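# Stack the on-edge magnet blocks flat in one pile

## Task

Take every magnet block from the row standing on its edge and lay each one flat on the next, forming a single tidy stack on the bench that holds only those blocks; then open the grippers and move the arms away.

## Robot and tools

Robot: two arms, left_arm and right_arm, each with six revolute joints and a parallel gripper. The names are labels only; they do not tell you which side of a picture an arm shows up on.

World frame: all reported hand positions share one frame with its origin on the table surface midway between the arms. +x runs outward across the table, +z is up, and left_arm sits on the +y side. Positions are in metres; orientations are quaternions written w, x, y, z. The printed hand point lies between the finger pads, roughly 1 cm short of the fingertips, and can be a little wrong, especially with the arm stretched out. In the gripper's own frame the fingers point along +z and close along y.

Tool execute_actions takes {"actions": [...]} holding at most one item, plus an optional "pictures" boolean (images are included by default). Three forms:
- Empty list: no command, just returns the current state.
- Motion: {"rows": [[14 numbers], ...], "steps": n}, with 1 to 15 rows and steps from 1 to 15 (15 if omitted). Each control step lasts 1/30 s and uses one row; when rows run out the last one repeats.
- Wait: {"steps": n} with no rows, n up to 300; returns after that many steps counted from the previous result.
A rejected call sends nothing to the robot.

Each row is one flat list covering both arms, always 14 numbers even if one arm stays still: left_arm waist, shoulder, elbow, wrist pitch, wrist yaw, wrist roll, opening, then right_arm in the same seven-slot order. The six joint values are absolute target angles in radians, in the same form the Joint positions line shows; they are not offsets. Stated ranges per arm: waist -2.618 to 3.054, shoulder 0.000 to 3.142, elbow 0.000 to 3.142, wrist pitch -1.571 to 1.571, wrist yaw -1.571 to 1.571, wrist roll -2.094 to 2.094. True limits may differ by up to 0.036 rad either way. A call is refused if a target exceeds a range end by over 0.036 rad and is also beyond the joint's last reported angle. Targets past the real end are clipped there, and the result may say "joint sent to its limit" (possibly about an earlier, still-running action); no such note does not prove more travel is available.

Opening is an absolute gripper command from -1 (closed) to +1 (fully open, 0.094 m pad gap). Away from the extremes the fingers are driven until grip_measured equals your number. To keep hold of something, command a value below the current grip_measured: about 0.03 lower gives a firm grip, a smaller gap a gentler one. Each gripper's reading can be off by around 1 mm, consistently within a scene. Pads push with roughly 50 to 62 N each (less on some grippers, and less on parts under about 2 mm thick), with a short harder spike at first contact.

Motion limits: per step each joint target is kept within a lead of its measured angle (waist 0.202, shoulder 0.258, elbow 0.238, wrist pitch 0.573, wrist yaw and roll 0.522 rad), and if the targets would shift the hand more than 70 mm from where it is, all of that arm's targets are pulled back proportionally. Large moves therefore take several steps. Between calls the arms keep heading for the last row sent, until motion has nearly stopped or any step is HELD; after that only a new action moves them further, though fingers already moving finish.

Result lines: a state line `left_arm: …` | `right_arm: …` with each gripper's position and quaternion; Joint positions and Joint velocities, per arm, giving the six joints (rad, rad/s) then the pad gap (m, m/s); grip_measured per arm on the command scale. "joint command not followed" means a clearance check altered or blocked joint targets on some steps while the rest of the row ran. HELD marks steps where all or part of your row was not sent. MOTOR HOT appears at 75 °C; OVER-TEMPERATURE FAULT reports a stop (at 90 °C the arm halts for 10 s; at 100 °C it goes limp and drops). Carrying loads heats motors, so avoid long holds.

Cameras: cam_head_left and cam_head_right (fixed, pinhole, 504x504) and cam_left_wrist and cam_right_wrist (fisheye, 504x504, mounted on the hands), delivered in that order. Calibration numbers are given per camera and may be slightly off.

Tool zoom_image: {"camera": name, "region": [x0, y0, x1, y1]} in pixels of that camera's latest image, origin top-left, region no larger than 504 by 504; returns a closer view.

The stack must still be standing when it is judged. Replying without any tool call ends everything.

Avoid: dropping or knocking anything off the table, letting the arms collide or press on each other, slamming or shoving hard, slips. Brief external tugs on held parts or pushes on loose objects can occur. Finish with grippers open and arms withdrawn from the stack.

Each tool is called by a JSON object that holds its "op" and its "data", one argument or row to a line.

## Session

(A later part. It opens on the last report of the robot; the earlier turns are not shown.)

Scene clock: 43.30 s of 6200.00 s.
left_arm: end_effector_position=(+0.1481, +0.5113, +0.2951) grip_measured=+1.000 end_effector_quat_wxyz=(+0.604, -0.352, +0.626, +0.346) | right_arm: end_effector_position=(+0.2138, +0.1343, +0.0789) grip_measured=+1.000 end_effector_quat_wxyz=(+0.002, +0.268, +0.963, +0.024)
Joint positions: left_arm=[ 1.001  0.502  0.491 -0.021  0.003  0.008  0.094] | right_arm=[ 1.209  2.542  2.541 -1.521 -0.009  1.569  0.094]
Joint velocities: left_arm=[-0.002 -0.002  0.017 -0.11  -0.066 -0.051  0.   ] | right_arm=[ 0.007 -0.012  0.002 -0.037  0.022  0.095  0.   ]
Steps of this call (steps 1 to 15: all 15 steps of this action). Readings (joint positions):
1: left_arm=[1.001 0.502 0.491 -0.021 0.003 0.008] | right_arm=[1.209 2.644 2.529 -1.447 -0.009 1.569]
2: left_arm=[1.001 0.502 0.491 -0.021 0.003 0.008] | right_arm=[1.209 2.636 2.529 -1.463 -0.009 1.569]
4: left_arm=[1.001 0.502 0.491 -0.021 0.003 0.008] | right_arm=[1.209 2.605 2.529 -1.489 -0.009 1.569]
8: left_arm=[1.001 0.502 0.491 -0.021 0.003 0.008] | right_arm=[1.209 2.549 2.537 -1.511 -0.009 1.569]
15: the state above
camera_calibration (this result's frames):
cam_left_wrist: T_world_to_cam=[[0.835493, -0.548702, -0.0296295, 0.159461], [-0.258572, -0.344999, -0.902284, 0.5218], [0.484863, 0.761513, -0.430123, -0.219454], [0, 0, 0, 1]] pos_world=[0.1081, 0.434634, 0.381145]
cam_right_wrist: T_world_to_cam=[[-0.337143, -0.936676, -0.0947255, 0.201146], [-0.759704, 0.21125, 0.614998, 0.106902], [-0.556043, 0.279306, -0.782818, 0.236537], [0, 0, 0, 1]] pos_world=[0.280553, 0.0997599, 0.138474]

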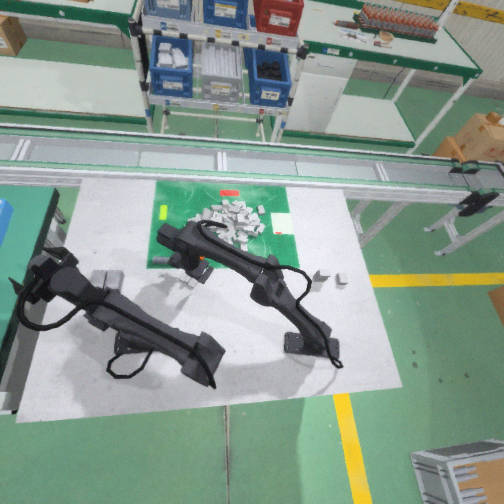

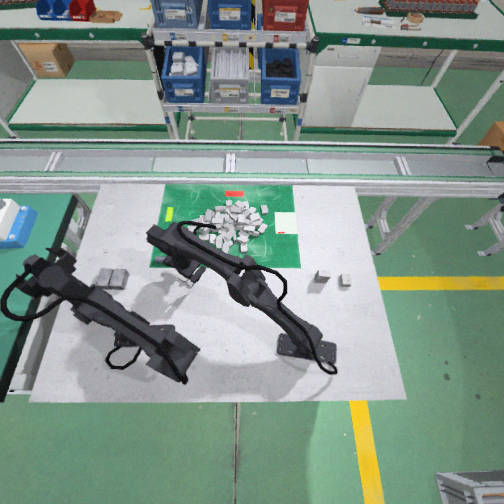

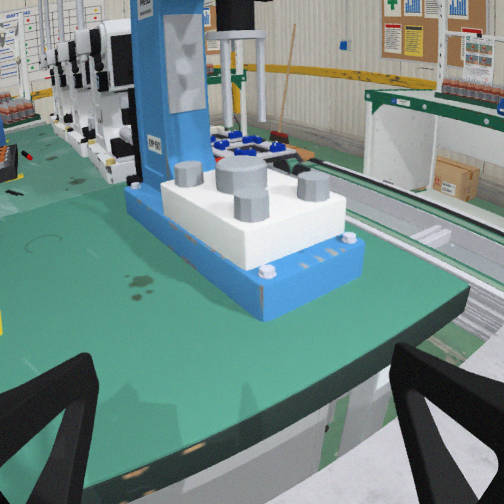

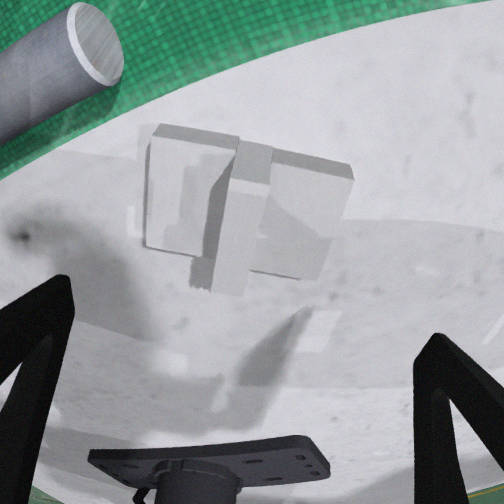

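{"op": "execute_actions", "data": {
  "actions": [
    {"rows":[[1.0,0.5,0.5,0,0,0,1,1.2,2.55,2.55,-1.5,0,0,1]],"steps":15}
  ],
  "pictures": false
}}

{"op": "execute_actions", "data": {
  "actions": [
    {"steps":15}
  ],
  "pictures": false
}}

{"op": "execute_actions", "data": {
  "actions": [
    {"rows":[[1.0,0.5,0.5,0,0,0,1,1.2,2.625,2.53,-1.45,0,0,1]],"steps":15}
  ],
  "pictures": false
}}

{"op": "execute_actions", "data": {
  "actions": [
    {"rows":[[1.0,0.5,0.5,0,0,0,1,1.2,2.625,2.53,-1.45,0,0,-0.5]],"steps":12}
  ],
  "pictures": false
}}

{"op": "execute_actions", "data": {
  "actions": [
    {"rows":[[1.0,0.5,0.5,0,0,0,1,1.2,2.55,2.53,-1.45,0,0,-0.5]],"steps":12}
  ]
}}

{"op": "execute_actions", "data": {
  "actions": [
    {"rows":[[1.0,0.5,0.5,0,0,0,1,1.45,2.55,2.53,-1.45,0,0,-0.5]],"steps":15}
  ],
  "pictures": false
}}

{"op": "execute_actions", "data": {
  "actions": [
    {"rows":[[1.0,0.5,0.5,0,0,0,1,1.45,2.62,2.53,-1.45,0,0,-0.5]],"steps":15}
  ],
  "pictures": false
}}

{"op": "execute_actions", "data": {
  "actions": [
    {"rows":[[1.0,0.5,0.5,0,0,0,1,1.45,2.62,2.53,-1.45,0,0,0.6]],"steps":10}
  ],
  "pictures": false
}}

{"op": "execute_actions", "data": {
  "actions": [
    {"rows":[[1.0,0.5,0.5,0,0,0,1,1.45,2.55,2.6,-1.45,0,0,0.6]],"steps":12}
  ],
  "pictures": false
}}

{"op": "execute_actions", "data": {
  "actions": [
    {"rows":[[1.0,0.5,0.5,0,0,0,1,1.21,2.66,2.72,-1.5,0,0,0.6]],"steps":15}
  ],
  "pictures": false
}}

{"op": "execute_actions", "data": {
  "actions": [
    {"steps":10}
  ]
}}

Scene clock: 56.17 s of 6200.00 s.
left_arm: end_effector_position=(+0.1481, +0.5113, +0.2951) grip_measured=+1.000 end_effector_quat_wxyz=(+0.604, -0.352, +0.626, +0.346) | right_arm: end_effector_position=(+0.2156, +0.1372, +0.0791) grip_measured=+1.000 end_effector_quat_wxyz=(+0.022, -0.393, +0.919, +0.022)
Joint positions: left_arm=[ 1.001  0.502  0.491 -0.021  0.003  0.008  0.094] | right_arm=[ 1.209  2.542  2.541 -1.507 -0.009  0.217  0.094]
Joint velocities: left_arm=[-0.012  0.007  0.007 -0.007  0.022  0.022  0.   ] | right_arm=[ 0.012 -0.002  0.007 -0.037  0.066 -1.487  0.   ]
Steps of this call (steps 1 to 15: the robot went on to your last target; steps 16 to 90: nothing new was sent; then 9.37 s passed at rest; steps 91 to 105: all 15 steps of this action). Readings (joint positions):
91: left_arm=[1.001 0.502 0.491 -0.021 0.003 0.008] | right_arm=[1.209 2.542 2.541 -1.524 -0.009 1.499]
92: left_arm=[1.001 0.502 0.491 -0.021 0.003 0.008] | right_arm=[1.209 2.542 2.541 -1.520 -0.009 1.400]
94: left_arm=[1.001 0.502 0.491 -0.021 0.003 0.008] | right_arm=[1.209 2.542 2.541 -1.514 -0.009 1.204]
98: left_arm=[1.001 0.502 0.491 -0.021 0.003 0.008] | right_arm=[1.209 2.542 2.541 -1.508 -0.009 0.813]
105: the state above

Scene clock: 56.67 s of 6200.00 s.
left_arm: end_effector_position=(+0.1481, +0.5113, +0.2951) grip_measured=+1.000 end_effector_quat_wxyz=(+0.604, -0.352, +0.626, +0.346) | right_arm: end_effector_position=(+0.2156, +0.1372, +0.0791) grip_measured=+1.000 end_effector_quat_wxyz=(+0.025, -0.485, +0.874, +0.019)
Joint positions: left_arm=[ 1.001  0.502  0.491 -0.021  0.003  0.008  0.094] | right_arm=[ 1.209  2.542  2.541 -1.507 -0.009  0.012  0.094]
Joint velocities: left_arm=[-0.002 -0.002 -0.012 -0.022 -0.051 -0.081  0.   ] | right_arm=[ 0.012 -0.002 -0.007  0.022  0.007 -0.066  0.   ]
Steps of this call (steps 1 to 15: the robot went on to your last target). Readings (joint positions):
1: left_arm=[1.001 0.502 0.491 -0.021 0.003 0.008] | right_arm=[1.209 2.542 2.541 -1.507 -0.009 0.175]
2: left_arm=[1.001 0.502 0.491 -0.021 0.003 0.008] | right_arm=[1.209 2.542 2.541 -1.507 -0.009 0.140]
4: left_arm=[1.001 0.502 0.491 -0.021 0.003 0.008] | right_arm=[1.209 2.542 2.541 -1.507 -0.009 0.091]
8: left_arm=[1.001 0.502 0.491 -0.021 0.003 0.008] | right_arm=[1.209 2.542 2.541 -1.507 -0.009 0.040]
15: the state above

Scene clock: 57.17 s of 6200.00 s.
left_arm: end_effector_position=(+0.1481, +0.5113, +0.2951) grip_measured=+1.000 end_effector_quat_wxyz=(+0.604, -0.352, +0.626, +0.346) | right_arm: end_effector_position=(+0.2188, +0.1425, +0.0362) grip_measured=+1.000 end_effector_quat_wxyz=(+0.006, -0.488, +0.873, +0.009)
Joint positions: left_arm=[ 1.001  0.502  0.491 -0.021  0.003  0.008  0.094] | right_arm=[ 1.209  2.632  2.541 -1.46  -0.009  0.006  0.094]
Joint velocities: left_arm=[-0.012 -0.002  0.002 -0.081 -0.022  0.007  0.   ] | right_arm=[-0.007 -0.007  0.007 -0.051 -0.066 -0.022  0.   ]
Steps of this call (steps 1 to 15: all 15 steps of this action). Readings (joint positions):
1: left_arm=[1.001 0.502 0.491 -0.021 0.003 0.008] | right_arm=[1.209 2.548 2.541 -1.504 -0.009 0.011]
2: left_arm=[1.001 0.502 0.491 -0.021 0.003 0.008] | right_arm=[1.209 2.554 2.541 -1.495 -0.009 0.010]
4: left_arm=[1.001 0.502 0.491 -0.021 0.003 0.008] | right_arm=[1.209 2.579 2.541 -1.478 -0.009 0.008]
8: left_arm=[1.001 0.502 0.491 -0.021 0.003 0.008] | right_arm=[1.209 2.626 2.541 -1.466 -0.009 0.007]
15: the state above

Scene clock: 57.57 s of 6200.00 s.
left_arm: end_effector_position=(+0.1481, +0.5113, +0.2951) grip_measured=+1.000 end_effector_quat_wxyz=(+0.604, -0.352, +0.626, +0.346) | right_arm: end_effector_position=(+0.2189, +0.1427, +0.0362) grip_measured=-0.080 end_effector_quat_wxyz=(+0.006, -0.489, +0.872, +0.009)
Joint positions: left_arm=[ 1.001  0.502  0.491 -0.021  0.003  0.008  0.094] | right_arm=[ 1.209  2.632  2.541 -1.459 -0.009  0.005  0.043]
Joint velocities: left_arm=[-0.012  0.002  0.002  0.051 -0.066 -0.037  0.   ] | right_arm=[-0.002 -0.002 -0.002  0.022  0.051 -0.022  0.001]
Steps of this call (steps 1 to 12: all 12 steps of this action). Readings (joint positions):
1: left_arm=[1.001 0.502 0.491 -0.021 0.003 0.008] | right_arm=[1.209 2.632 2.541 -1.460 -0.009 0.006]
2: left_arm=[1.001 0.502 0.491 -0.021 0.003 0.008] | right_arm=[1.209 2.632 2.541 -1.460 -0.009 0.006]
4: left_arm=[1.001 0.502 0.491 -0.021 0.003 0.008] | right_arm=[1.209 2.632 2.541 -1.459 -0.009 0.006]
8: left_arm=[1.001 0.502 0.491 -0.021 0.003 0.008] | right_arm=[1.209 2.632 2.541 -1.459 -0.009 0.005]
12: the state above

Scene clock: 57.97 s of 6200.00 s.
left_arm: end_effector_position=(+0.1481, +0.5113, +0.2951) grip_measured=+1.000 end_effector_quat_wxyz=(+0.604, -0.352, +0.626, +0.346) | right_arm: end_effector_position=(+0.2208, +0.1459, +0.0710) grip_measured=-0.080 end_effector_quat_wxyz=(+0.037, -0.488, +0.872, +0.026)
Joint positions: left_arm=[ 1.001  0.502  0.491 -0.021  0.003  0.008  0.094] | right_arm=[ 1.209  2.555  2.53  -1.456 -0.009  0.005  0.043]
Joint velocities: left_arm=[ 0.002  0.002  0.002  0.11  -0.007 -0.037  0.   ] | right_arm=[-0.007 -0.007 -0.012 -0.007 -0.022  0.037  0.001]
Steps of this call (steps 1 to 12: all 12 steps of this action). Readings (joint positions):
1: left_arm=[1.001 0.502 0.491 -0.021 0.003 0.008] | right_arm=[1.209 2.627 2.538 -1.458 -0.009 0.005]
2: left_arm=[1.001 0.502 0.491 -0.021 0.003 0.008] | right_arm=[1.209 2.620 2.533 -1.457 -0.009 0.005]
4: left_arm=[1.001 0.502 0.491 -0.021 0.003 0.008] | right_arm=[1.209 2.600 2.530 -1.457 -0.009 0.005]
8: left_arm=[1.001 0.502 0.491 -0.021 0.003 0.008] | right_arm=[1.209 2.562 2.530 -1.456 -0.009 0.005]
12: the state above
camera_calibration (this result's frames):
cam_left_wrist: T_world_to_cam=[[0.835493, -0.548702, -0.0296295, 0.159461], [-0.258572, -0.344999, -0.902284, 0.5218], [0.484863, 0.761513, -0.430123, -0.219454], [0, 0, 0, 1]] pos_world=[0.1081, 0.434634, 0.381145]
cam_right_wrist: T_world_to_cam=[[0.939147, -0.341432, -0.037771, -0.159117], [-0.267108, -0.794966, 0.544686, 0.157608], [-0.216, -0.501452, -0.837789, 0.273755], [0, 0, 0, 1]] pos_world=[0.250664, 0.20824, 0.137492]

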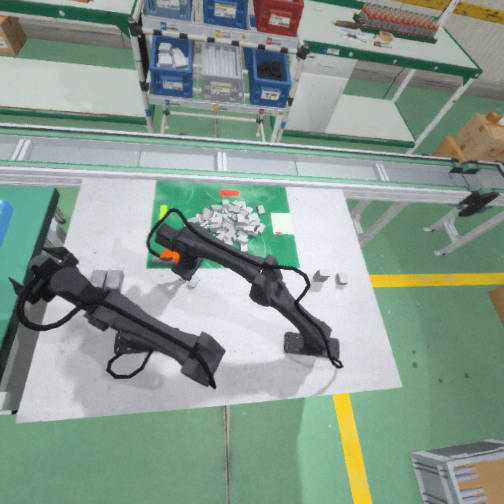

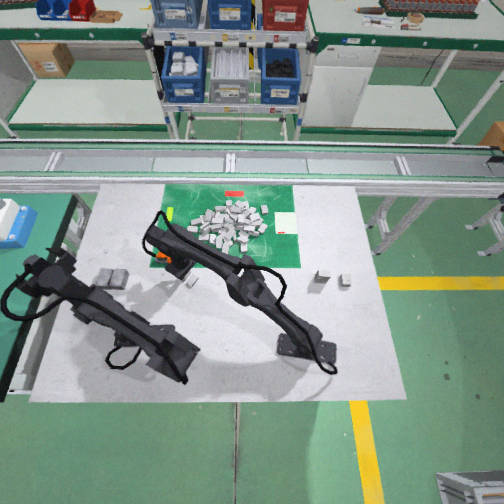

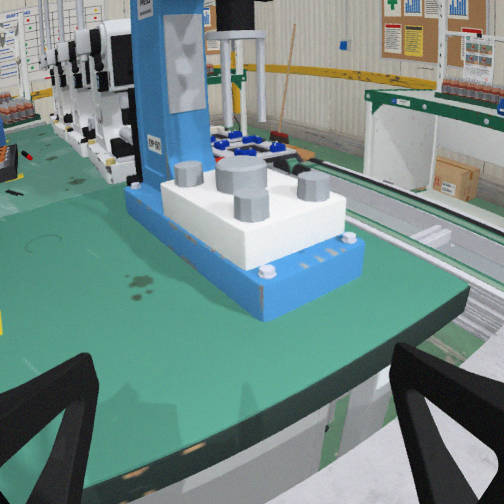

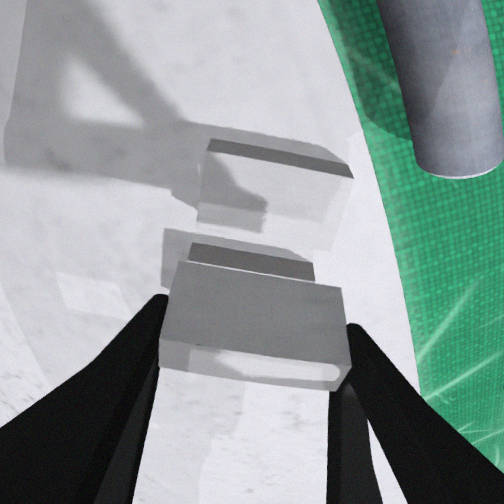

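Scene clock: 58.47 s of 6200.00 s.
left_arm: end_effector_position=(+0.1481, +0.5113, +0.2951) grip_measured=+1.000 end_effector_quat_wxyz=(+0.604, -0.352, +0.626, +0.346) | right_arm: end_effector_position=(+0.0897, +0.2031, +0.0712) grip_measured=-0.080 end_effector_quat_wxyz=(-0.035, +0.606, -0.794, -0.034)
Joint positions: left_arm=[ 1.001  0.502  0.491 -0.021  0.003  0.008  0.094] | right_arm=[ 1.49   2.555  2.53  -1.448 -0.011  0.003  0.043]
Joint velocities: left_arm=[ 0.007  0.012  0.002 -0.051 -0.022  0.007  0.   ] | right_arm=[-0.261 -0.007 -0.002  0.037 -0.037  0.037 -0.   ]
Steps of this call (steps 1 to 15: all 15 steps of this action). Readings (joint positions):
1: left_arm=[1.001 0.502 0.491 -0.021 0.003 0.008] | right_arm=[1.218 2.555 2.530 -1.456 -0.005 0.005]
2: left_arm=[1.001 0.502 0.491 -0.021 0.003 0.008] | right_arm=[1.231 2.555 2.530 -1.456 0.003 0.005]
4: left_arm=[1.001 0.502 0.491 -0.021 0.003 0.008] | right_arm=[1.282 2.555 2.530 -1.455 0.009 0.005]
8: left_arm=[1.001 0.502 0.491 -0.021 0.003 0.008] | right_arm=[1.426 2.555 2.530 -1.450 0.006 0.005]
15: the state above

Scene clock: 58.97 s of 6200.00 s.
left_arm: end_effector_position=(+0.1481, +0.5113, +0.2951) grip_measured=+1.000 end_effector_quat_wxyz=(+0.604, -0.352, +0.626, +0.346) | right_arm: end_effector_position=(+0.1114, +0.1924, +0.0364) grip_measured=-0.081 end_effector_quat_wxyz=(+0.010, -0.589, +0.808, +0.010)
Joint positions: left_arm=[ 1.001  0.502  0.491 -0.021  0.003  0.008  0.094] | right_arm=[ 1.446  2.627  2.53  -1.447 -0.005  0.003  0.043]
Joint velocities: left_arm=[-0.007  0.002 -0.022  0.022  0.022  0.007  0.   ] | right_arm=[-0.012  0.002  0.007  0.066  0.037  0.037 -0.001]
Steps of this call (steps 1 to 15: all 15 steps of this action). Readings (joint positions):
1: left_arm=[1.001 0.502 0.491 -0.021 0.003 0.008] | right_arm=[1.482 2.560 2.530 -1.448 -0.011 0.003]
2: left_arm=[1.001 0.502 0.491 -0.021 0.003 0.008] | right_arm=[1.472 2.565 2.530 -1.447 -0.011 0.003]
4: left_arm=[1.001 0.502 0.491 -0.021 0.003 0.008] | right_arm=[1.456 2.584 2.530 -1.447 -0.009 0.003]
8: left_arm=[1.001 0.502 0.491 -0.021 0.003 0.008] | right_arm=[1.446 2.623 2.530 -1.447 -0.005 0.003]
15: the state above

Scene clock: 59.30 s of 6200.00 s.
left_arm: end_effector_position=(+0.1481, +0.5113, +0.2951) grip_measured=+1.000 end_effector_quat_wxyz=(+0.604, -0.352, +0.626, +0.346) | right_arm: end_effector_position=(+0.1114, +0.1924, +0.0364) grip_measured=+0.598 end_effector_quat_wxyz=(+0.010, -0.589, +0.808, +0.010)
Joint positions: left_arm=[ 1.001  0.502  0.491 -0.021  0.003  0.008  0.094] | right_arm=[ 1.446  2.627  2.53  -1.447 -0.005  0.003  0.075]
Joint velocities: left_arm=[-0.002  0.007 -0.017 -0.007  0.022 -0.007  0.   ] | right_arm=[-0.022 -0.012 -0.002 -0.051 -0.007  0.051  0.001]
Steps of this call (steps 1 to 10: all 10 steps of this action). Readings (joint positions):
1: left_arm=[1.001 0.502 0.491 -0.021 0.003 0.008] | right_arm=[1.446 2.627 2.530 -1.447 -0.005 0.003]
2: left_arm=[1.001 0.502 0.491 -0.021 0.003 0.008] | right_arm=[1.446 2.627 2.530 -1.447 -0.005 0.003]
4: left_arm=[1.001 0.502 0.491 -0.021 0.003 0.008] | right_arm=[1.446 2.627 2.530 -1.447 -0.005 0.003]
8: left_arm=[1.001 0.502 0.491 -0.021 0.003 0.008] | right_arm=[1.446 2.627 2.530 -1.447 -0.005 0.003]
10: the state above

Scene clock: 59.70 s of 6200.00 s.
left_arm: end_effector_position=(+0.1481, +0.5113, +0.2951) grip_measured=+1.000 end_effector_quat_wxyz=(+0.604, -0.352, +0.626, +0.346) | right_arm: end_effector_position=(+0.1160, +0.2070, +0.0934) grip_measured=+0.598 end_effector_quat_wxyz=(+0.066, -0.587, +0.805, +0.051)
Joint positions: left_arm=[ 1.001  0.502  0.491 -0.021  0.003  0.008  0.094] | right_arm=[ 1.446  2.544  2.589 -1.45  -0.005  0.003  0.075]
Joint velocities: left_arm=[-0.012  0.007 -0.012  0.022 -0.007 -0.022  0.   ] | right_arm=[ 0.007 -0.002 -0.002  0.007 -0.037  0.081 -0.   ]
Steps of this call (steps 1 to 12: all 12 steps of this action). Readings (joint positions):
1: left_arm=[1.001 0.502 0.491 -0.021 0.003 0.008] | right_arm=[1.446 2.624 2.535 -1.449 -0.005 0.003]
2: left_arm=[1.001 0.502 0.491 -0.021 0.003 0.008] | right_arm=[1.446 2.621 2.543 -1.451 -0.005 0.003]
4: left_arm=[1.001 0.502 0.491 -0.021 0.003 0.008] | right_arm=[1.446 2.602 2.558 -1.451 -0.005 0.003]
8: left_arm=[1.001 0.502 0.491 -0.021 0.003 0.008] | right_arm=[1.446 2.556 2.583 -1.451 -0.005 0.003]
12: the state above

Scene clock: 60.20 s of 6200.00 s.
left_arm: end_effector_position=(+0.1481, +0.5113, +0.2951) grip_measured=+1.000 end_effector_quat_wxyz=(+0.604, -0.352, +0.626, +0.346) | right_arm: end_effector_position=(+0.2499, +0.1486, +0.0634) grip_measured=+0.598 end_effector_quat_wxyz=(+0.055, -0.472, +0.880, +0.026)
Joint positions: left_arm=[ 1.001  0.502  0.491 -0.021  0.003  0.008  0.094] | right_arm=[ 1.17   2.658  2.694 -1.486  0.006  0.002  0.075]
Joint velocities: left_arm=[-0.017  0.012 -0.017 -0.022 -0.007 -0.007  0.   ] | right_arm=[ 0.237 -0.007  0.051 -0.081  0.095 -0.051 -0.001]
Steps of this call (steps 1 to 15: all 15 steps of this action). Readings (joint positions):
1: left_arm=[1.001 0.502 0.491 -0.021 0.003 0.008] | right_arm=[1.437 2.554 2.603 -1.458 -0.007 0.003]
2: left_arm=[1.001 0.502 0.491 -0.021 0.003 0.008] | right_arm=[1.426 2.570 2.629 -1.464 -0.011 0.002]
4: left_arm=[1.001 0.502 0.491 -0.021 0.003 0.008] | right_arm=[1.377 2.597 2.660 -1.464 -0.013 0.002]
8: left_arm=[1.001 0.502 0.491 -0.021 0.003 0.008] | right_arm=[1.240 2.643 2.691 -1.467 -0.010 0.002]
15: the state above

Scene clock: 60.53 s of 6200.00 s.
left_arm: end_effector_position=(+0.1481, +0.5113, +0.2951) grip_measured=+1.000 end_effector_quat_wxyz=(+0.604, -0.352, +0.626, +0.346) | right_arm: end_effector_position=(+0.2304, +0.1606, +0.0641) grip_measured=+0.598 end_effector_quat_wxyz=(+0.054, -0.491, +0.869, +0.027)
Joint positions: left_arm=[ 1.001  0.502  0.491 -0.021  0.003  0.008  0.094] | right_arm=[ 1.213  2.658  2.697 -1.489  0.006  0.002  0.075]
Joint velocities: left_arm=[-0.002  0.002 -0.007  0.051 -0.007  0.022  0.   ] | right_arm=[ 0.007 -0.002 -0.012  0.095  0.007 -0.022  0.001]
Steps of this call (steps 1 to 10: the robot went on to your last target). Readings (joint positions):
1: left_arm=[1.001 0.502 0.491 -0.021 0.003 0.008] | right_arm=[1.178 2.658 2.695 -1.486 0.006 0.002]
2: left_arm=[1.001 0.502 0.491 -0.021 0.003 0.008] | right_arm=[1.187 2.658 2.696 -1.487 0.006 0.002]
4: left_arm=[1.001 0.502 0.491 -0.021 0.003 0.008] | right_arm=[1.202 2.658 2.697 -1.487 0.006 0.002]
8: left_arm=[1.001 0.502 0.491 -0.021 0.003 0.008] | right_arm=[1.213 2.658 2.697 -1.488 0.006 0.002]
10: the state above
camera_calibration (this result's frames):
cam_left_wrist: T_world_to_cam=[[0.835493, -0.548702, -0.0296295, 0.159461], [-0.258572, -0.344999, -0.902284, 0.5218], [0.484863, 0.761513, -0.430123, -0.219454], [0, 0, 0, 1]] pos_world=[0.1081, 0.434634, 0.381145]
cam_right_wrist: T_world_to_cam=[[0.941847, -0.335635, -0.0165341, -0.166206], [-0.278187, -0.806351, 0.52193, 0.181471], [-0.18851, -0.486979, -0.852828, 0.269709], [0, 0, 0, 1]] pos_world=[0.257866, 0.221887, 0.132552]

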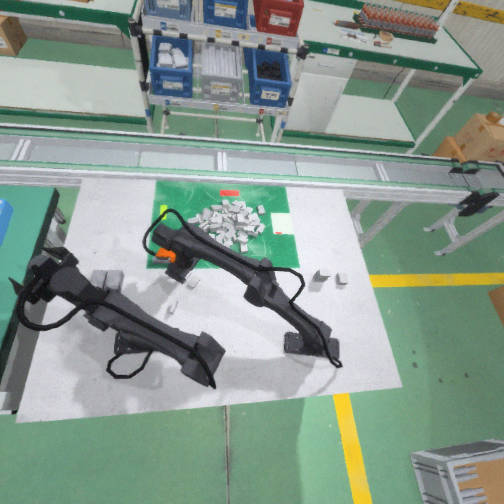

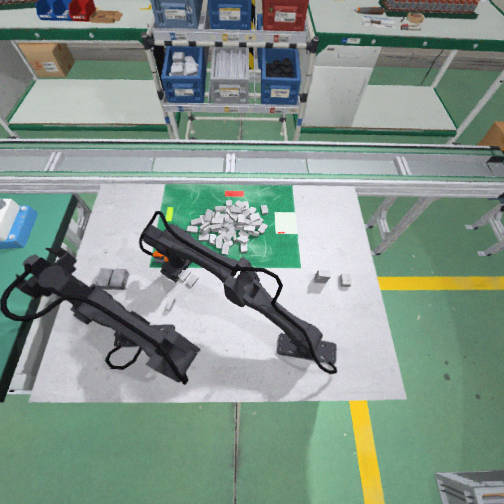

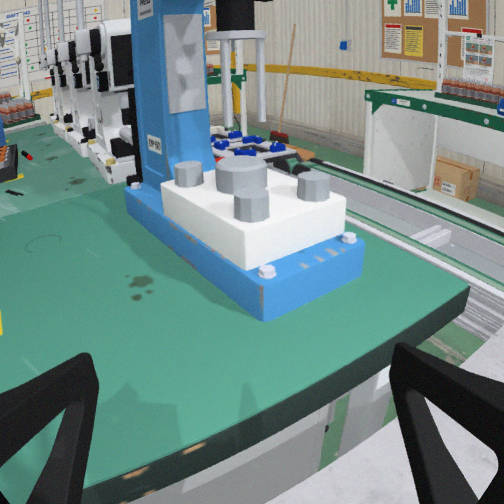

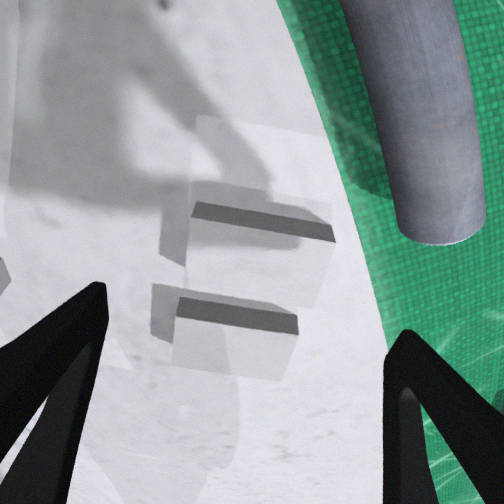

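{"op": "execute_actions", "data": {
  "actions": []
}}

Scene clock: 68.40 s of 6200.00 s.
left_arm: end_effector_position=(+0.1481, +0.5113, +0.2951) grip_measured=+1.000 end_effector_quat_wxyz=(+0.604, -0.352, +0.626, +0.346) | right_arm: end_effector_position=(+0.2303, +0.1605, +0.0641) grip_measured=+0.598 end_effector_quat_wxyz=(+0.054, -0.491, +0.869, +0.027)
Joint positions: left_arm=[ 1.001  0.502  0.491 -0.021  0.003  0.008  0.094] | right_arm=[ 1.213  2.658  2.697 -1.49   0.006  0.002  0.075]
Joint velocities: left_arm=[-0.012 -0.002  0.007 -0.037 -0.007 -0.022  0.   ] | right_arm=[ 0.007 -0.002 -0.012 -0.022 -0.051 -0.007  0.   ]
Steps of this call (steps 1 to 30: the robot went on to your last target; steps 31 to 90: nothing new was sent; then 4.87 s passed at rest). Readings (joint positions):
1: left_arm=[1.001 0.502 0.491 -0.021 0.003 0.008] | right_arm=[1.213 2.658 2.697 -1.489 0.006 0.002]
2: left_arm=[1.001 0.502 0.491 -0.021 0.003 0.008] | right_arm=[1.213 2.658 2.697 -1.489 0.006 0.002]
4: left_arm=[1.001 0.502 0.491 -0.021 0.003 0.008] | right_arm=[1.213 2.658 2.697 -1.490 0.006 0.002]
8: left_arm=[1.001 0.502 0.491 -0.021 0.003 0.008] | right_arm=[1.213 2.658 2.697 -1.490 0.006 0.002]
90: the state above
All arms were judged still, so your last target was given up. Only a new action makes them travel on or press farther. Fingers that are still opening or closing keep moving.
camera_calibration (this result's frames):
cam_left_wrist: T_world_to_cam=[[0.835493, -0.548702, -0.0296295, 0.159461], [-0.258572, -0.344999, -0.902284, 0.5218], [0.484863, 0.761513, -0.430123, -0.219454], [0, 0, 0, 1]] pos_world=[0.1081, 0.434634, 0.381145]
cam_right_wrist: T_world_to_cam=[[0.941844, -0.33564, -0.0166091, -0.166181], [-0.278084, -0.80618, 0.522248, 0.181327], [-0.188677, -0.487258, -0.852632, 0.269721], [0, 0, 0, 1]] pos_world=[0.257831, 0.221829, 0.132515]

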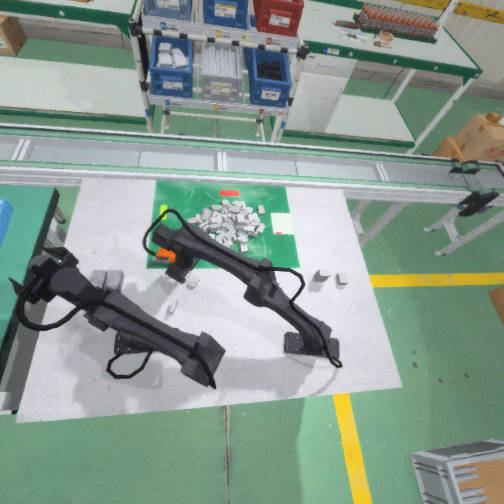

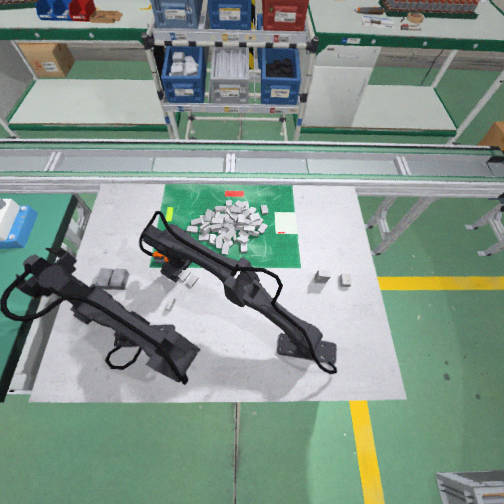

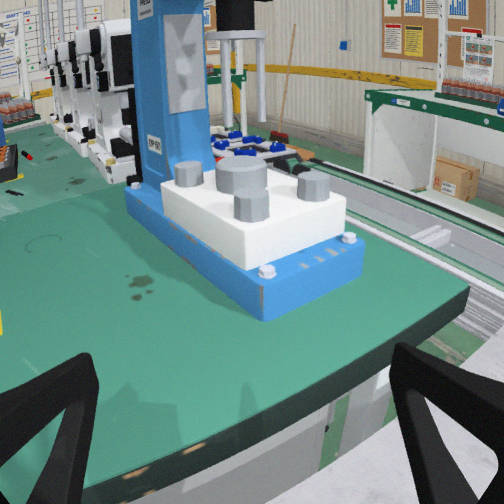

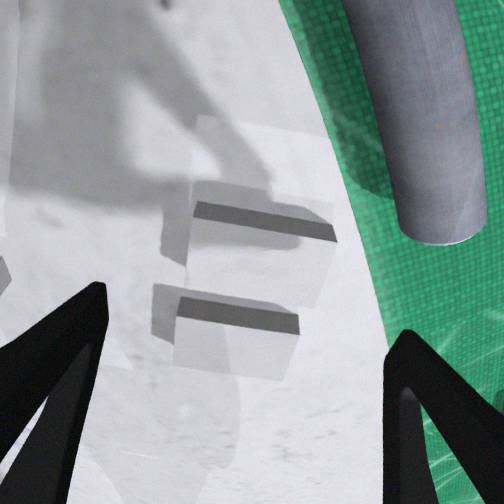

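{"op": "execute_actions", "data": {
  "actions": [
    {"rows":[[1.0,0.5,0.5,0,0,0,1,1.213,2.75,2.72,-1.43,0,0,0.6]]}
  ]
}}

{"op": "execute_actions", "data": {
  "actions": [
    {"steps":20}
  ]
}}

Scene clock: 70.40 s of 6200.00 s.
left_arm: end_effector_position=(+0.1481, +0.5113, +0.2951) grip_measured=+1.000 end_effector_quat_wxyz=(+0.604, -0.352, +0.626, +0.346) | right_arm: end_effector_position=(+0.2349, +0.1681, +0.0250) grip_measured=+0.598 end_effector_quat_wxyz=(+0.044, -0.491, +0.870, +0.022)
Joint positions: left_arm=[ 1.001  0.502  0.491 -0.021  0.003  0.008  0.094] | right_arm=[ 1.213  2.745  2.712 -1.438  0.005  0.003  0.075]
Joint velocities: left_arm=[ 0.007 -0.017 -0.007 -0.007 -0.037  0.051  0.   ] | right_arm=[ 0.002  0.002  0.012 -0.007 -0.022 -0.022 -0.   ]
Steps of this call (steps 1 to 45: nothing new was sent; steps 46 to 60: all 15 steps of this action). Readings (joint positions):
46: left_arm=[1.001 0.502 0.491 -0.021 0.003 0.008] | right_arm=[1.213 2.665 2.701 -1.488 0.006 0.002]
47: left_arm=[1.001 0.502 0.491 -0.021 0.003 0.008] | right_arm=[1.213 2.675 2.708 -1.478 0.006 0.002]
49: left_arm=[1.001 0.502 0.491 -0.021 0.003 0.008] | right_arm=[1.213 2.701 2.711 -1.456 0.006 0.002]
53: left_arm=[1.001 0.502 0.491 -0.021 0.003 0.008] | right_arm=[1.213 2.748 2.712 -1.446 0.005 0.003]
60: the state above
camera_calibration (this result's frames):
cam_left_wrist: T_world_to_cam=[[0.835493, -0.548702, -0.0296295, 0.159461], [-0.258572, -0.344999, -0.902284, 0.5218], [0.484863, 0.761513, -0.430123, -0.219454], [0, 0, 0, 1]] pos_world=[0.1081, 0.434634, 0.381145]
cam_right_wrist: T_world_to_cam=[[0.941399, -0.33658, -0.0219607, -0.168182], [-0.272219, -0.796602, 0.539743, 0.205731], [-0.199161, -0.502135, -0.841544, 0.245654], [0, 0, 0, 1]] pos_world=[0.263255, 0.23063, 0.0919938]

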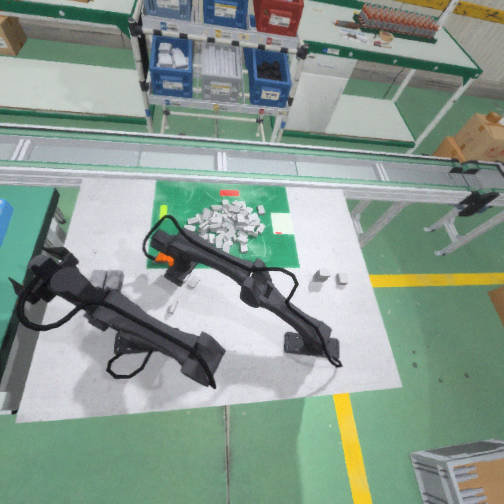

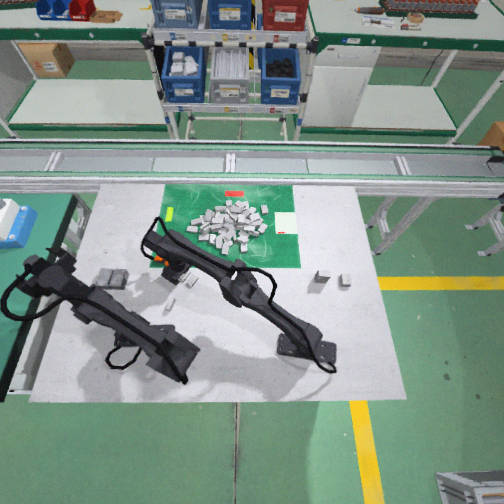

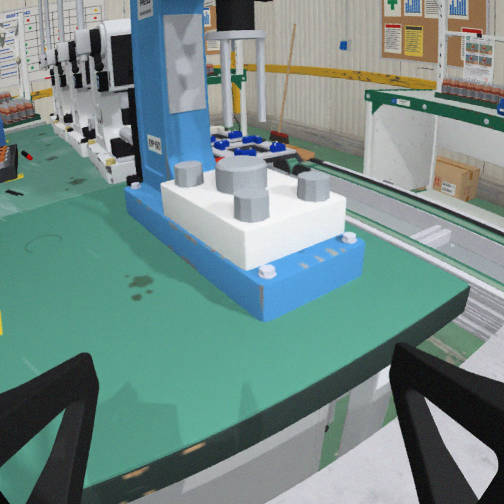

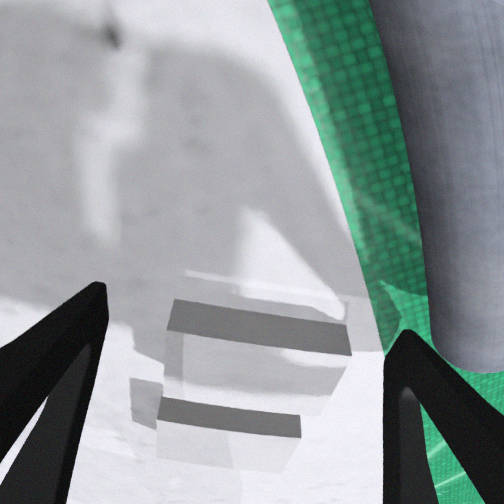

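Scene clock: 71.07 s of 6200.00 s.
left_arm: end_effector_position=(+0.1481, +0.5113, +0.2951) grip_measured=+1.000 end_effector_quat_wxyz=(+0.604, -0.352, +0.626, +0.346) | right_arm: end_effector_position=(+0.2349, +0.1682, +0.0250) grip_measured=+0.598 end_effector_quat_wxyz=(+0.044, -0.491, +0.870, +0.022)
Joint positions: left_arm=[ 1.001  0.502  0.491 -0.021  0.003  0.008  0.094] | right_arm=[ 1.213  2.745  2.712 -1.438  0.005  0.003  0.075]
Joint velocities: left_arm=[-0.002 -0.002  0.027  0.007  0.007  0.037  0.   ] | right_arm=[-0.002  0.002 -0.012  0.007 -0.037  0.007  0.001]
Steps of this call (steps 1 to 15: the robot went on to your last target; steps 16 to 20: nothing new was sent). Readings (joint positions):
1: left_arm=[1.001 0.502 0.491 -0.021 0.003 0.008] | right_arm=[1.213 2.745 2.712 -1.438 0.005 0.003]
2: left_arm=[1.001 0.502 0.491 -0.021 0.003 0.008] | right_arm=[1.213 2.745 2.712 -1.438 0.005 0.003]
4: left_arm=[1.001 0.502 0.491 -0.021 0.003 0.008] | right_arm=[1.213 2.745 2.712 -1.438 0.005 0.003]
8: left_arm=[1.001 0.502 0.491 -0.021 0.003 0.008] | right_arm=[1.213 2.745 2.712 -1.438 0.005 0.003]
20: the state above
All arms were judged still, so your last target was given up. Only a new action makes them travel on or press farther. Fingers that are still opening or closing keep moving.
camera_calibration (this result's frames):
cam_left_wrist: T_world_to_cam=[[0.835493, -0.548702, -0.0296295, 0.159461], [-0.258572, -0.344999, -0.902284, 0.5218], [0.484863, 0.761513, -0.430123, -0.219454], [0, 0, 0, 1]] pos_world=[0.1081, 0.434634, 0.381145]
cam_right_wrist: T_world_to_cam=[[0.941403, -0.336573, -0.0218859, -0.168205], [-0.272325, -0.796778, 0.539429, 0.205866], [-0.198995, -0.50186, -0.841747, 0.245633], [0, 0, 0, 1]] pos_world=[0.263291, 0.230689, 0.0920291]

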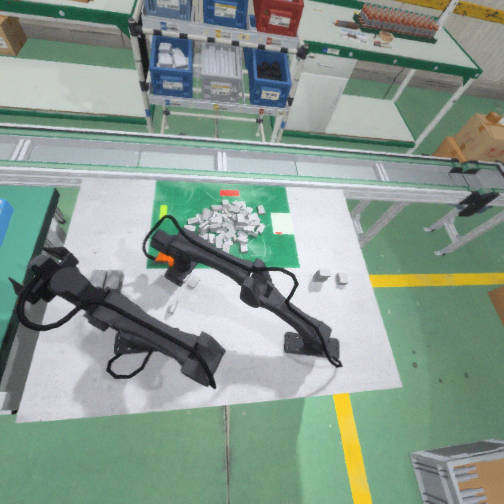

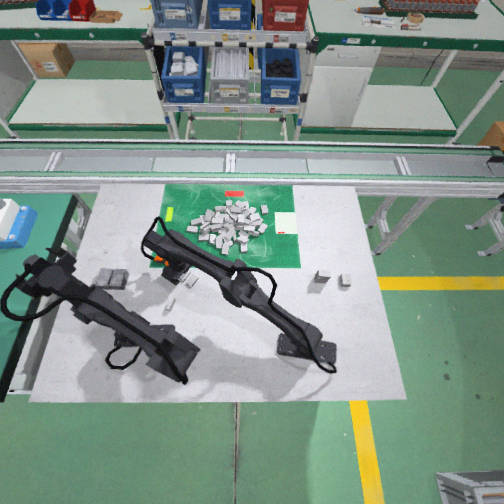

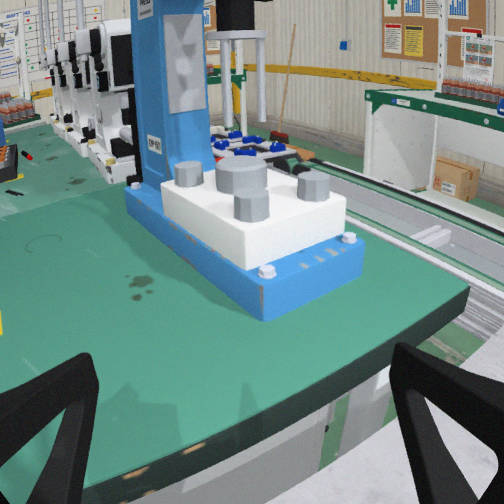

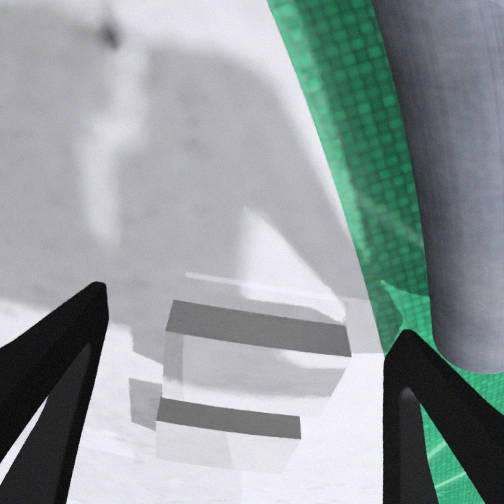

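r=.534, slightly far; pull in with the wrist.

{"op": "execute_actions", "data": {
  "actions": [
    {"rows":[[1.0,0.5,0.5,0,0,0,1,1.213,2.74,2.72,-1.5,0,0,0.6]]}
  ],
  "pictures": false
}}

{"op": "execute_actions", "data": {
  "actions": [
    {"rows":[[1.0,0.5,0.5,0,0,0,1,1.213,2.74,2.72,-1.5,0,0,-0.5]]}
  ],
  "pictures": false
}}

{"op": "execute_actions", "data": {
  "actions": [
    {"steps":15}
  ],
  "pictures": false
}}

{"op": "execute_actions", "data": {
  "actions": [
    {"rows":[[1.0,0.5,0.5,0,0,0,1,1.213,2.66,2.72,-1.5,0,0,-0.5]]}
  ],
  "pictures": false
}}

{"op": "execute_actions", "data": {
  "actions": [
    {"rows":[[1.0,0.5,0.5,0,0,0,1,1.213,2.55,2.47,-1.45,0,0,-0.5]]}
  ]
}}

Scene clock: 75.33 s of 6200.00 s.
left_arm: end_effector_position=(+0.1481, +0.5113, +0.2951) grip_measured=+1.000 end_effector_quat_wxyz=(+0.604, -0.352, +0.626, +0.346) | right_arm: end_effector_position=(+0.2284, +0.1574, +0.0241) grip_measured=+0.598 end_effector_quat_wxyz=(+0.022, -0.491, +0.871, +0.010)
Joint positions: left_arm=[ 1.001  0.502  0.491 -0.021  0.003  0.008  0.094] | right_arm=[ 1.213  2.745  2.712 -1.489  0.005  0.003  0.075]
Joint velocities: left_arm=[-0.017 -0.012 -0.002  0.022 -0.037  0.007  0.   ] | right_arm=[-0.007 -0.012 -0.022 -0.095  0.022 -0.081  0.   ]
Steps of this call (steps 1 to 90: nothing new was sent; then 0.77 s passed at rest; steps 91 to 105: all 15 steps of this action). Readings (joint positions):
91: left_arm=[1.001 0.502 0.491 -0.021 0.003 0.008] | right_arm=[1.213 2.745 2.712 -1.442 0.005 0.003]
92: left_arm=[1.001 0.502 0.491 -0.021 0.003 0.008] | right_arm=[1.213 2.745 2.712 -1.450 0.005 0.003]
94: left_arm=[1.001 0.502 0.491 -0.021 0.003 0.008] | right_arm=[1.213 2.745 2.712 -1.466 0.005 0.003]
98: left_arm=[1.001 0.502 0.491 -0.021 0.003 0.008] | right_arm=[1.213 2.745 2.712 -1.482 0.005 0.003]
105: the state above

Scene clock: 75.83 s of 6200.00 s.
left_arm: end_effector_position=(+0.1481, +0.5113, +0.2951) grip_measured=+1.000 end_effector_quat_wxyz=(+0.604, -0.352, +0.626, +0.346) | right_arm: end_effector_position=(+0.2282, +0.1572, +0.0241) grip_measured=-0.080 end_effector_quat_wxyz=(+0.021, -0.491, +0.871, +0.010)
Joint positions: left_arm=[ 1.001  0.502  0.491 -0.021  0.003  0.008  0.094] | right_arm=[ 1.213  2.745  2.712 -1.49   0.004  0.003  0.043]
Joint velocities: left_arm=[ 0.002 -0.002 -0.007 -0.051  0.081  0.022  0.   ] | right_arm=[-0.002 -0.002  0.002 -0.051  0.051 -0.022  0.001]
Steps of this call (steps 1 to 15: all 15 steps of this action). Readings (joint positions):
1: left_arm=[1.001 0.502 0.491 -0.021 0.003 0.008] | right_arm=[1.213 2.745 2.712 -1.490 0.005 0.003]
2: left_arm=[1.001 0.502 0.491 -0.021 0.003 0.008] | right_arm=[1.213 2.745 2.712 -1.490 0.005 0.003]
4: left_arm=[1.001 0.502 0.491 -0.021 0.003 0.008] | right_arm=[1.213 2.745 2.712 -1.490 0.004 0.003]
8: left_arm=[1.001 0.502 0.491 -0.021 0.003 0.008] | right_arm=[1.213 2.745 2.712 -1.490 0.004 0.003]
15: the state above

Scene clock: 76.33 s of 6200.00 s.
left_arm: end_effector_position=(+0.1481, +0.5113, +0.2951) grip_measured=+1.000 end_effector_quat_wxyz=(+0.604, -0.352, +0.626, +0.346) | right_arm: end_effector_position=(+0.2282, +0.1572, +0.0241) grip_measured=-0.080 end_effector_quat_wxyz=(+0.021, -0.491, +0.871, +0.010)
Joint positions: left_arm=[ 1.001  0.502  0.491 -0.021  0.003  0.008  0.094] | right_arm=[ 1.213  2.745  2.712 -1.49   0.004  0.003  0.043]
Joint velocities: left_arm=[ 0.002  0.017  0.002 -0.037  0.051 -0.037  0.   ] | right_arm=[ 0.002 -0.002 -0.002  0.007 -0.051  0.051 -0.   ]
Steps of this call (steps 1 to 15: the robot went on to your last target). Readings (joint positions):
1: left_arm=[1.001 0.502 0.491 -0.021 0.003 0.008] | right_arm=[1.213 2.745 2.712 -1.490 0.004 0.003]
2: left_arm=[1.001 0.502 0.491 -0.021 0.003 0.008] | right_arm=[1.213 2.745 2.712 -1.490 0.004 0.003]
4: left_arm=[1.001 0.502 0.491 -0.021 0.003 0.008] | right_arm=[1.213 2.745 2.712 -1.490 0.004 0.003]
8: left_arm=[1.001 0.502 0.491 -0.021 0.003 0.008] | right_arm=[1.213 2.745 2.712 -1.490 0.004 0.003]
15: the state above
All arms were judged still, so your last target was given up. Only a new action makes them travel on or press farther. Fingers that are still opening or closing keep moving.

Scene clock: 76.83 s of 6200.00 s.
left_arm: end_effector_position=(+0.1481, +0.5113, +0.2951) grip_measured=+1.000 end_effector_quat_wxyz=(+0.604, -0.352, +0.626, +0.346) | right_arm: end_effector_position=(+0.2305, +0.1610, +0.0657) grip_measured=-0.080 end_effector_quat_wxyz=(+0.055, -0.490, +0.869, +0.028)
Joint positions: left_arm=[ 1.001  0.502  0.491 -0.021  0.003  0.008  0.094] | right_arm=[ 1.213  2.663  2.712 -1.497  0.004  0.003  0.043]
Joint velocities: left_arm=[ 0.017 -0.012 -0.007 -0.007 -0.022 -0.037  0.   ] | right_arm=[-0.007 -0.007 -0.012  0.007 -0.051  0.007 -0.001]
Steps of this call (steps 1 to 15: all 15 steps of this action). Readings (joint positions):
1: left_arm=[1.001 0.502 0.491 -0.021 0.003 0.008] | right_arm=[1.213 2.740 2.712 -1.491 0.004 0.003]
2: left_arm=[1.001 0.502 0.491 -0.021 0.003 0.008] | right_arm=[1.213 2.735 2.712 -1.494 0.004 0.003]
4: left_arm=[1.001 0.502 0.491 -0.021 0.003 0.008] | right_arm=[1.213 2.714 2.712 -1.496 0.004 0.003]
8: left_arm=[1.001 0.502 0.491 -0.021 0.003 0.008] | right_arm=[1.213 2.670 2.712 -1.496 0.004 0.003]
15: the state above

Scene clock: 77.33 s of 6200.00 s.
left_arm: end_effector_position=(+0.1481, +0.5113, +0.2951) grip_measured=+1.000 end_effector_quat_wxyz=(+0.604, -0.352, +0.626, +0.346) | right_arm: end_effector_position=(+0.2146, +0.1345, +0.0490) grip_measured=-0.080 end_effector_quat_wxyz=(+0.008, -0.491, +0.871, +0.002)
Joint positions: left_arm=[ 1.001  0.502  0.491 -0.021  0.003  0.008  0.094] | right_arm=[ 1.213  2.573  2.478 -1.461  0.004  0.003  0.043]
Joint velocities: left_arm=[-0.002 -0.012 -0.007  0.007  0.007 -0.022  0.   ] | right_arm=[ 0.012  0.002  0.012 -0.022 -0.022  0.007  0.   ]
Steps of this call (steps 1 to 15: all 15 steps of this action). Readings (joint positions):
1: left_arm=[1.001 0.502 0.491 -0.021 0.003 0.008] | right_arm=[1.213 2.642 2.666 -1.475 0.004 0.003]
2: left_arm=[1.001 0.502 0.491 -0.021 0.003 0.008] | right_arm=[1.213 2.607 2.589 -1.454 0.004 0.003]
4: left_arm=[1.001 0.502 0.491 -0.021 0.003 0.008] | right_arm=[1.213 2.576 2.511 -1.466 0.004 0.003]
8: left_arm=[1.001 0.502 0.491 -0.021 0.003 0.008] | right_arm=[1.213 2.573 2.478 -1.468 0.004 0.003]
15: the state above
camera_calibration (this result's frames):
cam_left_wrist: T_world_to_cam=[[0.835493, -0.548702, -0.0296295, 0.159461], [-0.258572, -0.344999, -0.902284, 0.5218], [0.484863, 0.761513, -0.430123, -0.219454], [0, 0, 0, 1]] pos_world=[0.1081, 0.434634, 0.381145]
cam_right_wrist: T_world_to_cam=[[0.940085, -0.338737, -0.0386933, -0.158494], [-0.247234, -0.75545, 0.606771, 0.146257], [-0.234766, -0.56085, -0.793935, 0.258158], [0, 0, 0, 1]] pos_world=[0.245765, 0.20159, 0.110084]

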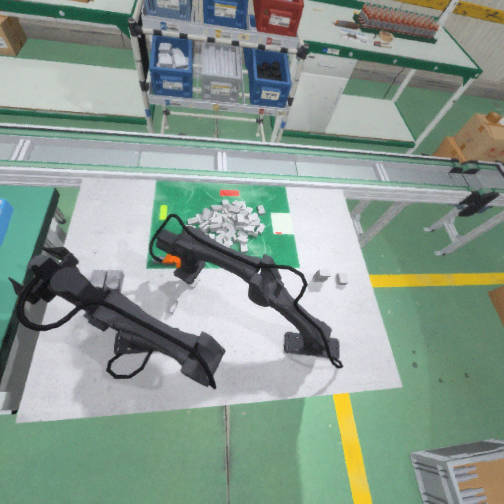

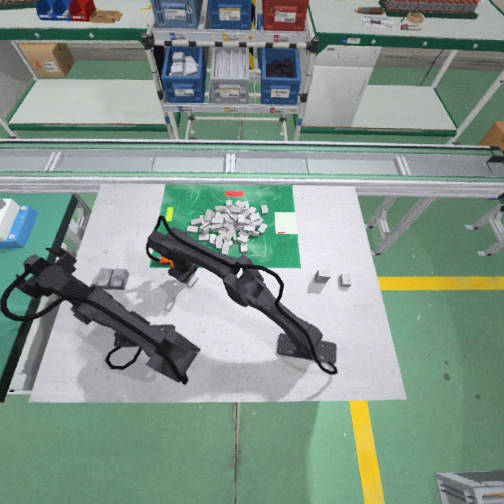

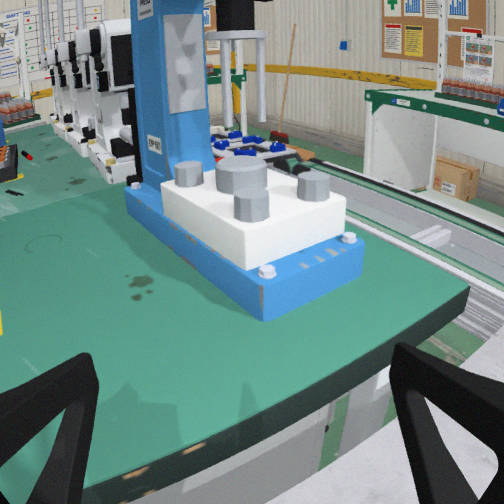

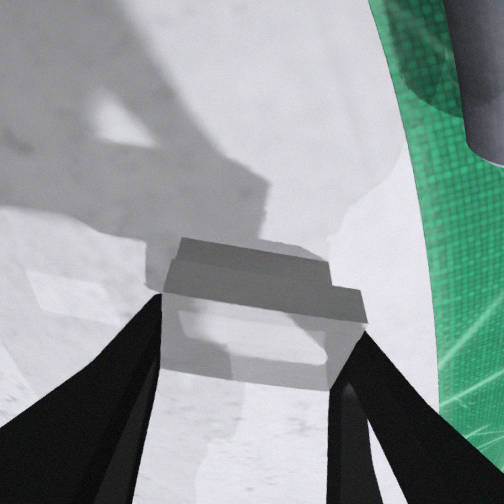

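Lowering via elbow moves in and down.

{"op": "execute_actions", "data": {
  "actions": [
    {"rows":[[1.0,0.5,0.5,0,0,0,1,1.213,2.57,2.425,-1.44,0,0,-0.5]]}
  ]
}}

Scene clock: 79.37 s of 6200.00 s.
left_arm: end_effector_position=(+0.1481, +0.5113, +0.2951) grip_measured=+1.000 end_effector_quat_wxyz=(+0.604, -0.352, +0.626, +0.346) | right_arm: end_effector_position=(+0.2113, +0.1290, +0.0386) grip_measured=-0.080 end_effector_quat_wxyz=(-0.006, -0.491, +0.871, -0.006)
Joint positions: left_arm=[ 1.001  0.502  0.491 -0.021  0.003  0.008  0.094] | right_arm=[ 1.213  2.571  2.433 -1.448  0.004  0.003  0.043]
Joint velocities: left_arm=[-0.017  0.002  0.007 -0.037 -0.022  0.007  0.   ] | right_arm=[ 0.002 -0.007 -0.012 -0.037 -0.022 -0.022  0.   ]
Steps of this call (steps 1 to 15: the robot went on to your last target; steps 16 to 46: nothing new was sent; steps 47 to 61: all 15 steps of this action). Readings (joint positions):
47: left_arm=[1.001 0.502 0.491 -0.021 0.003 0.008] | right_arm=[1.213 2.572 2.471 -1.456 0.004 0.003]
48: left_arm=[1.001 0.502 0.491 -0.021 0.003 0.008] | right_arm=[1.213 2.571 2.462 -1.451 0.004 0.003]
50: left_arm=[1.001 0.502 0.491 -0.021 0.003 0.008] | right_arm=[1.213 2.571 2.444 -1.449 0.004 0.003]
54: left_arm=[1.001 0.502 0.491 -0.021 0.003 0.008] | right_arm=[1.213 2.571 2.433 -1.449 0.004 0.003]
61: the state above
camera_calibration (this result's frames):
cam_left_wrist: T_world_to_cam=[[0.835493, -0.548702, -0.0296295, 0.159461], [-0.258572, -0.344999, -0.902284, 0.5218], [0.484863, 0.761513, -0.430123, -0.219454], [0, 0, 0, 1]] pos_world=[0.1081, 0.434634, 0.381145]
cam_right_wrist: T_world_to_cam=[[0.93944, -0.339812, -0.0445076, -0.157159], [-0.237641, -0.739474, 0.629845, 0.142654], [-0.246941, -0.581125, -0.775444, 0.250478], [0, 0, 0, 1]] pos_world=[0.243395, 0.197644, 0.0973867]

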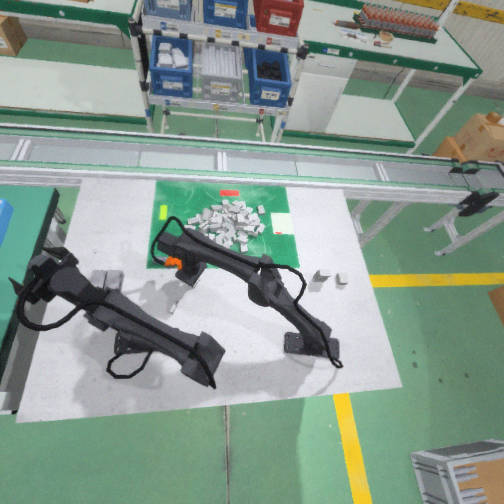

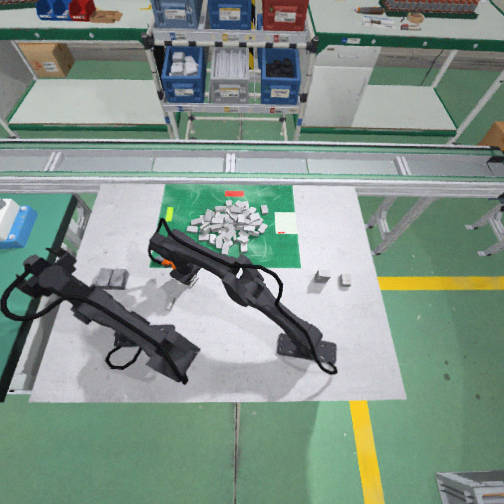

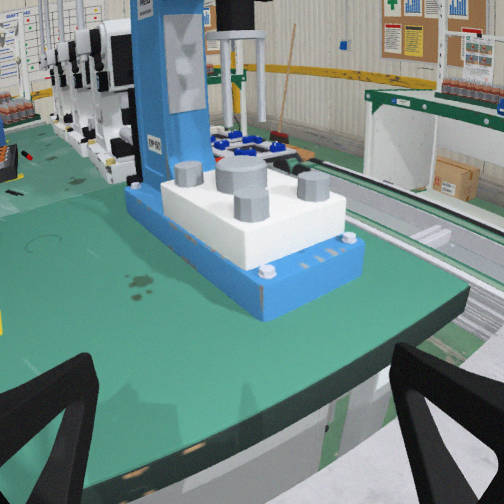

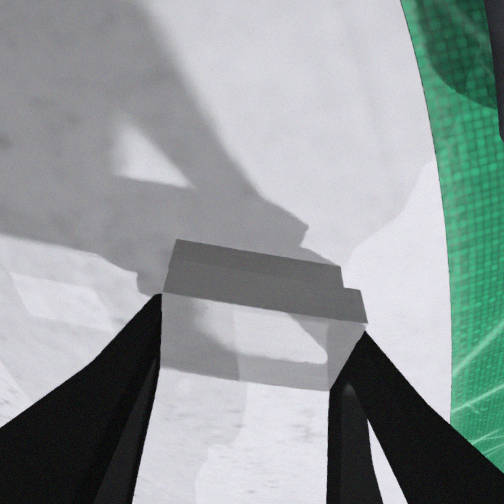

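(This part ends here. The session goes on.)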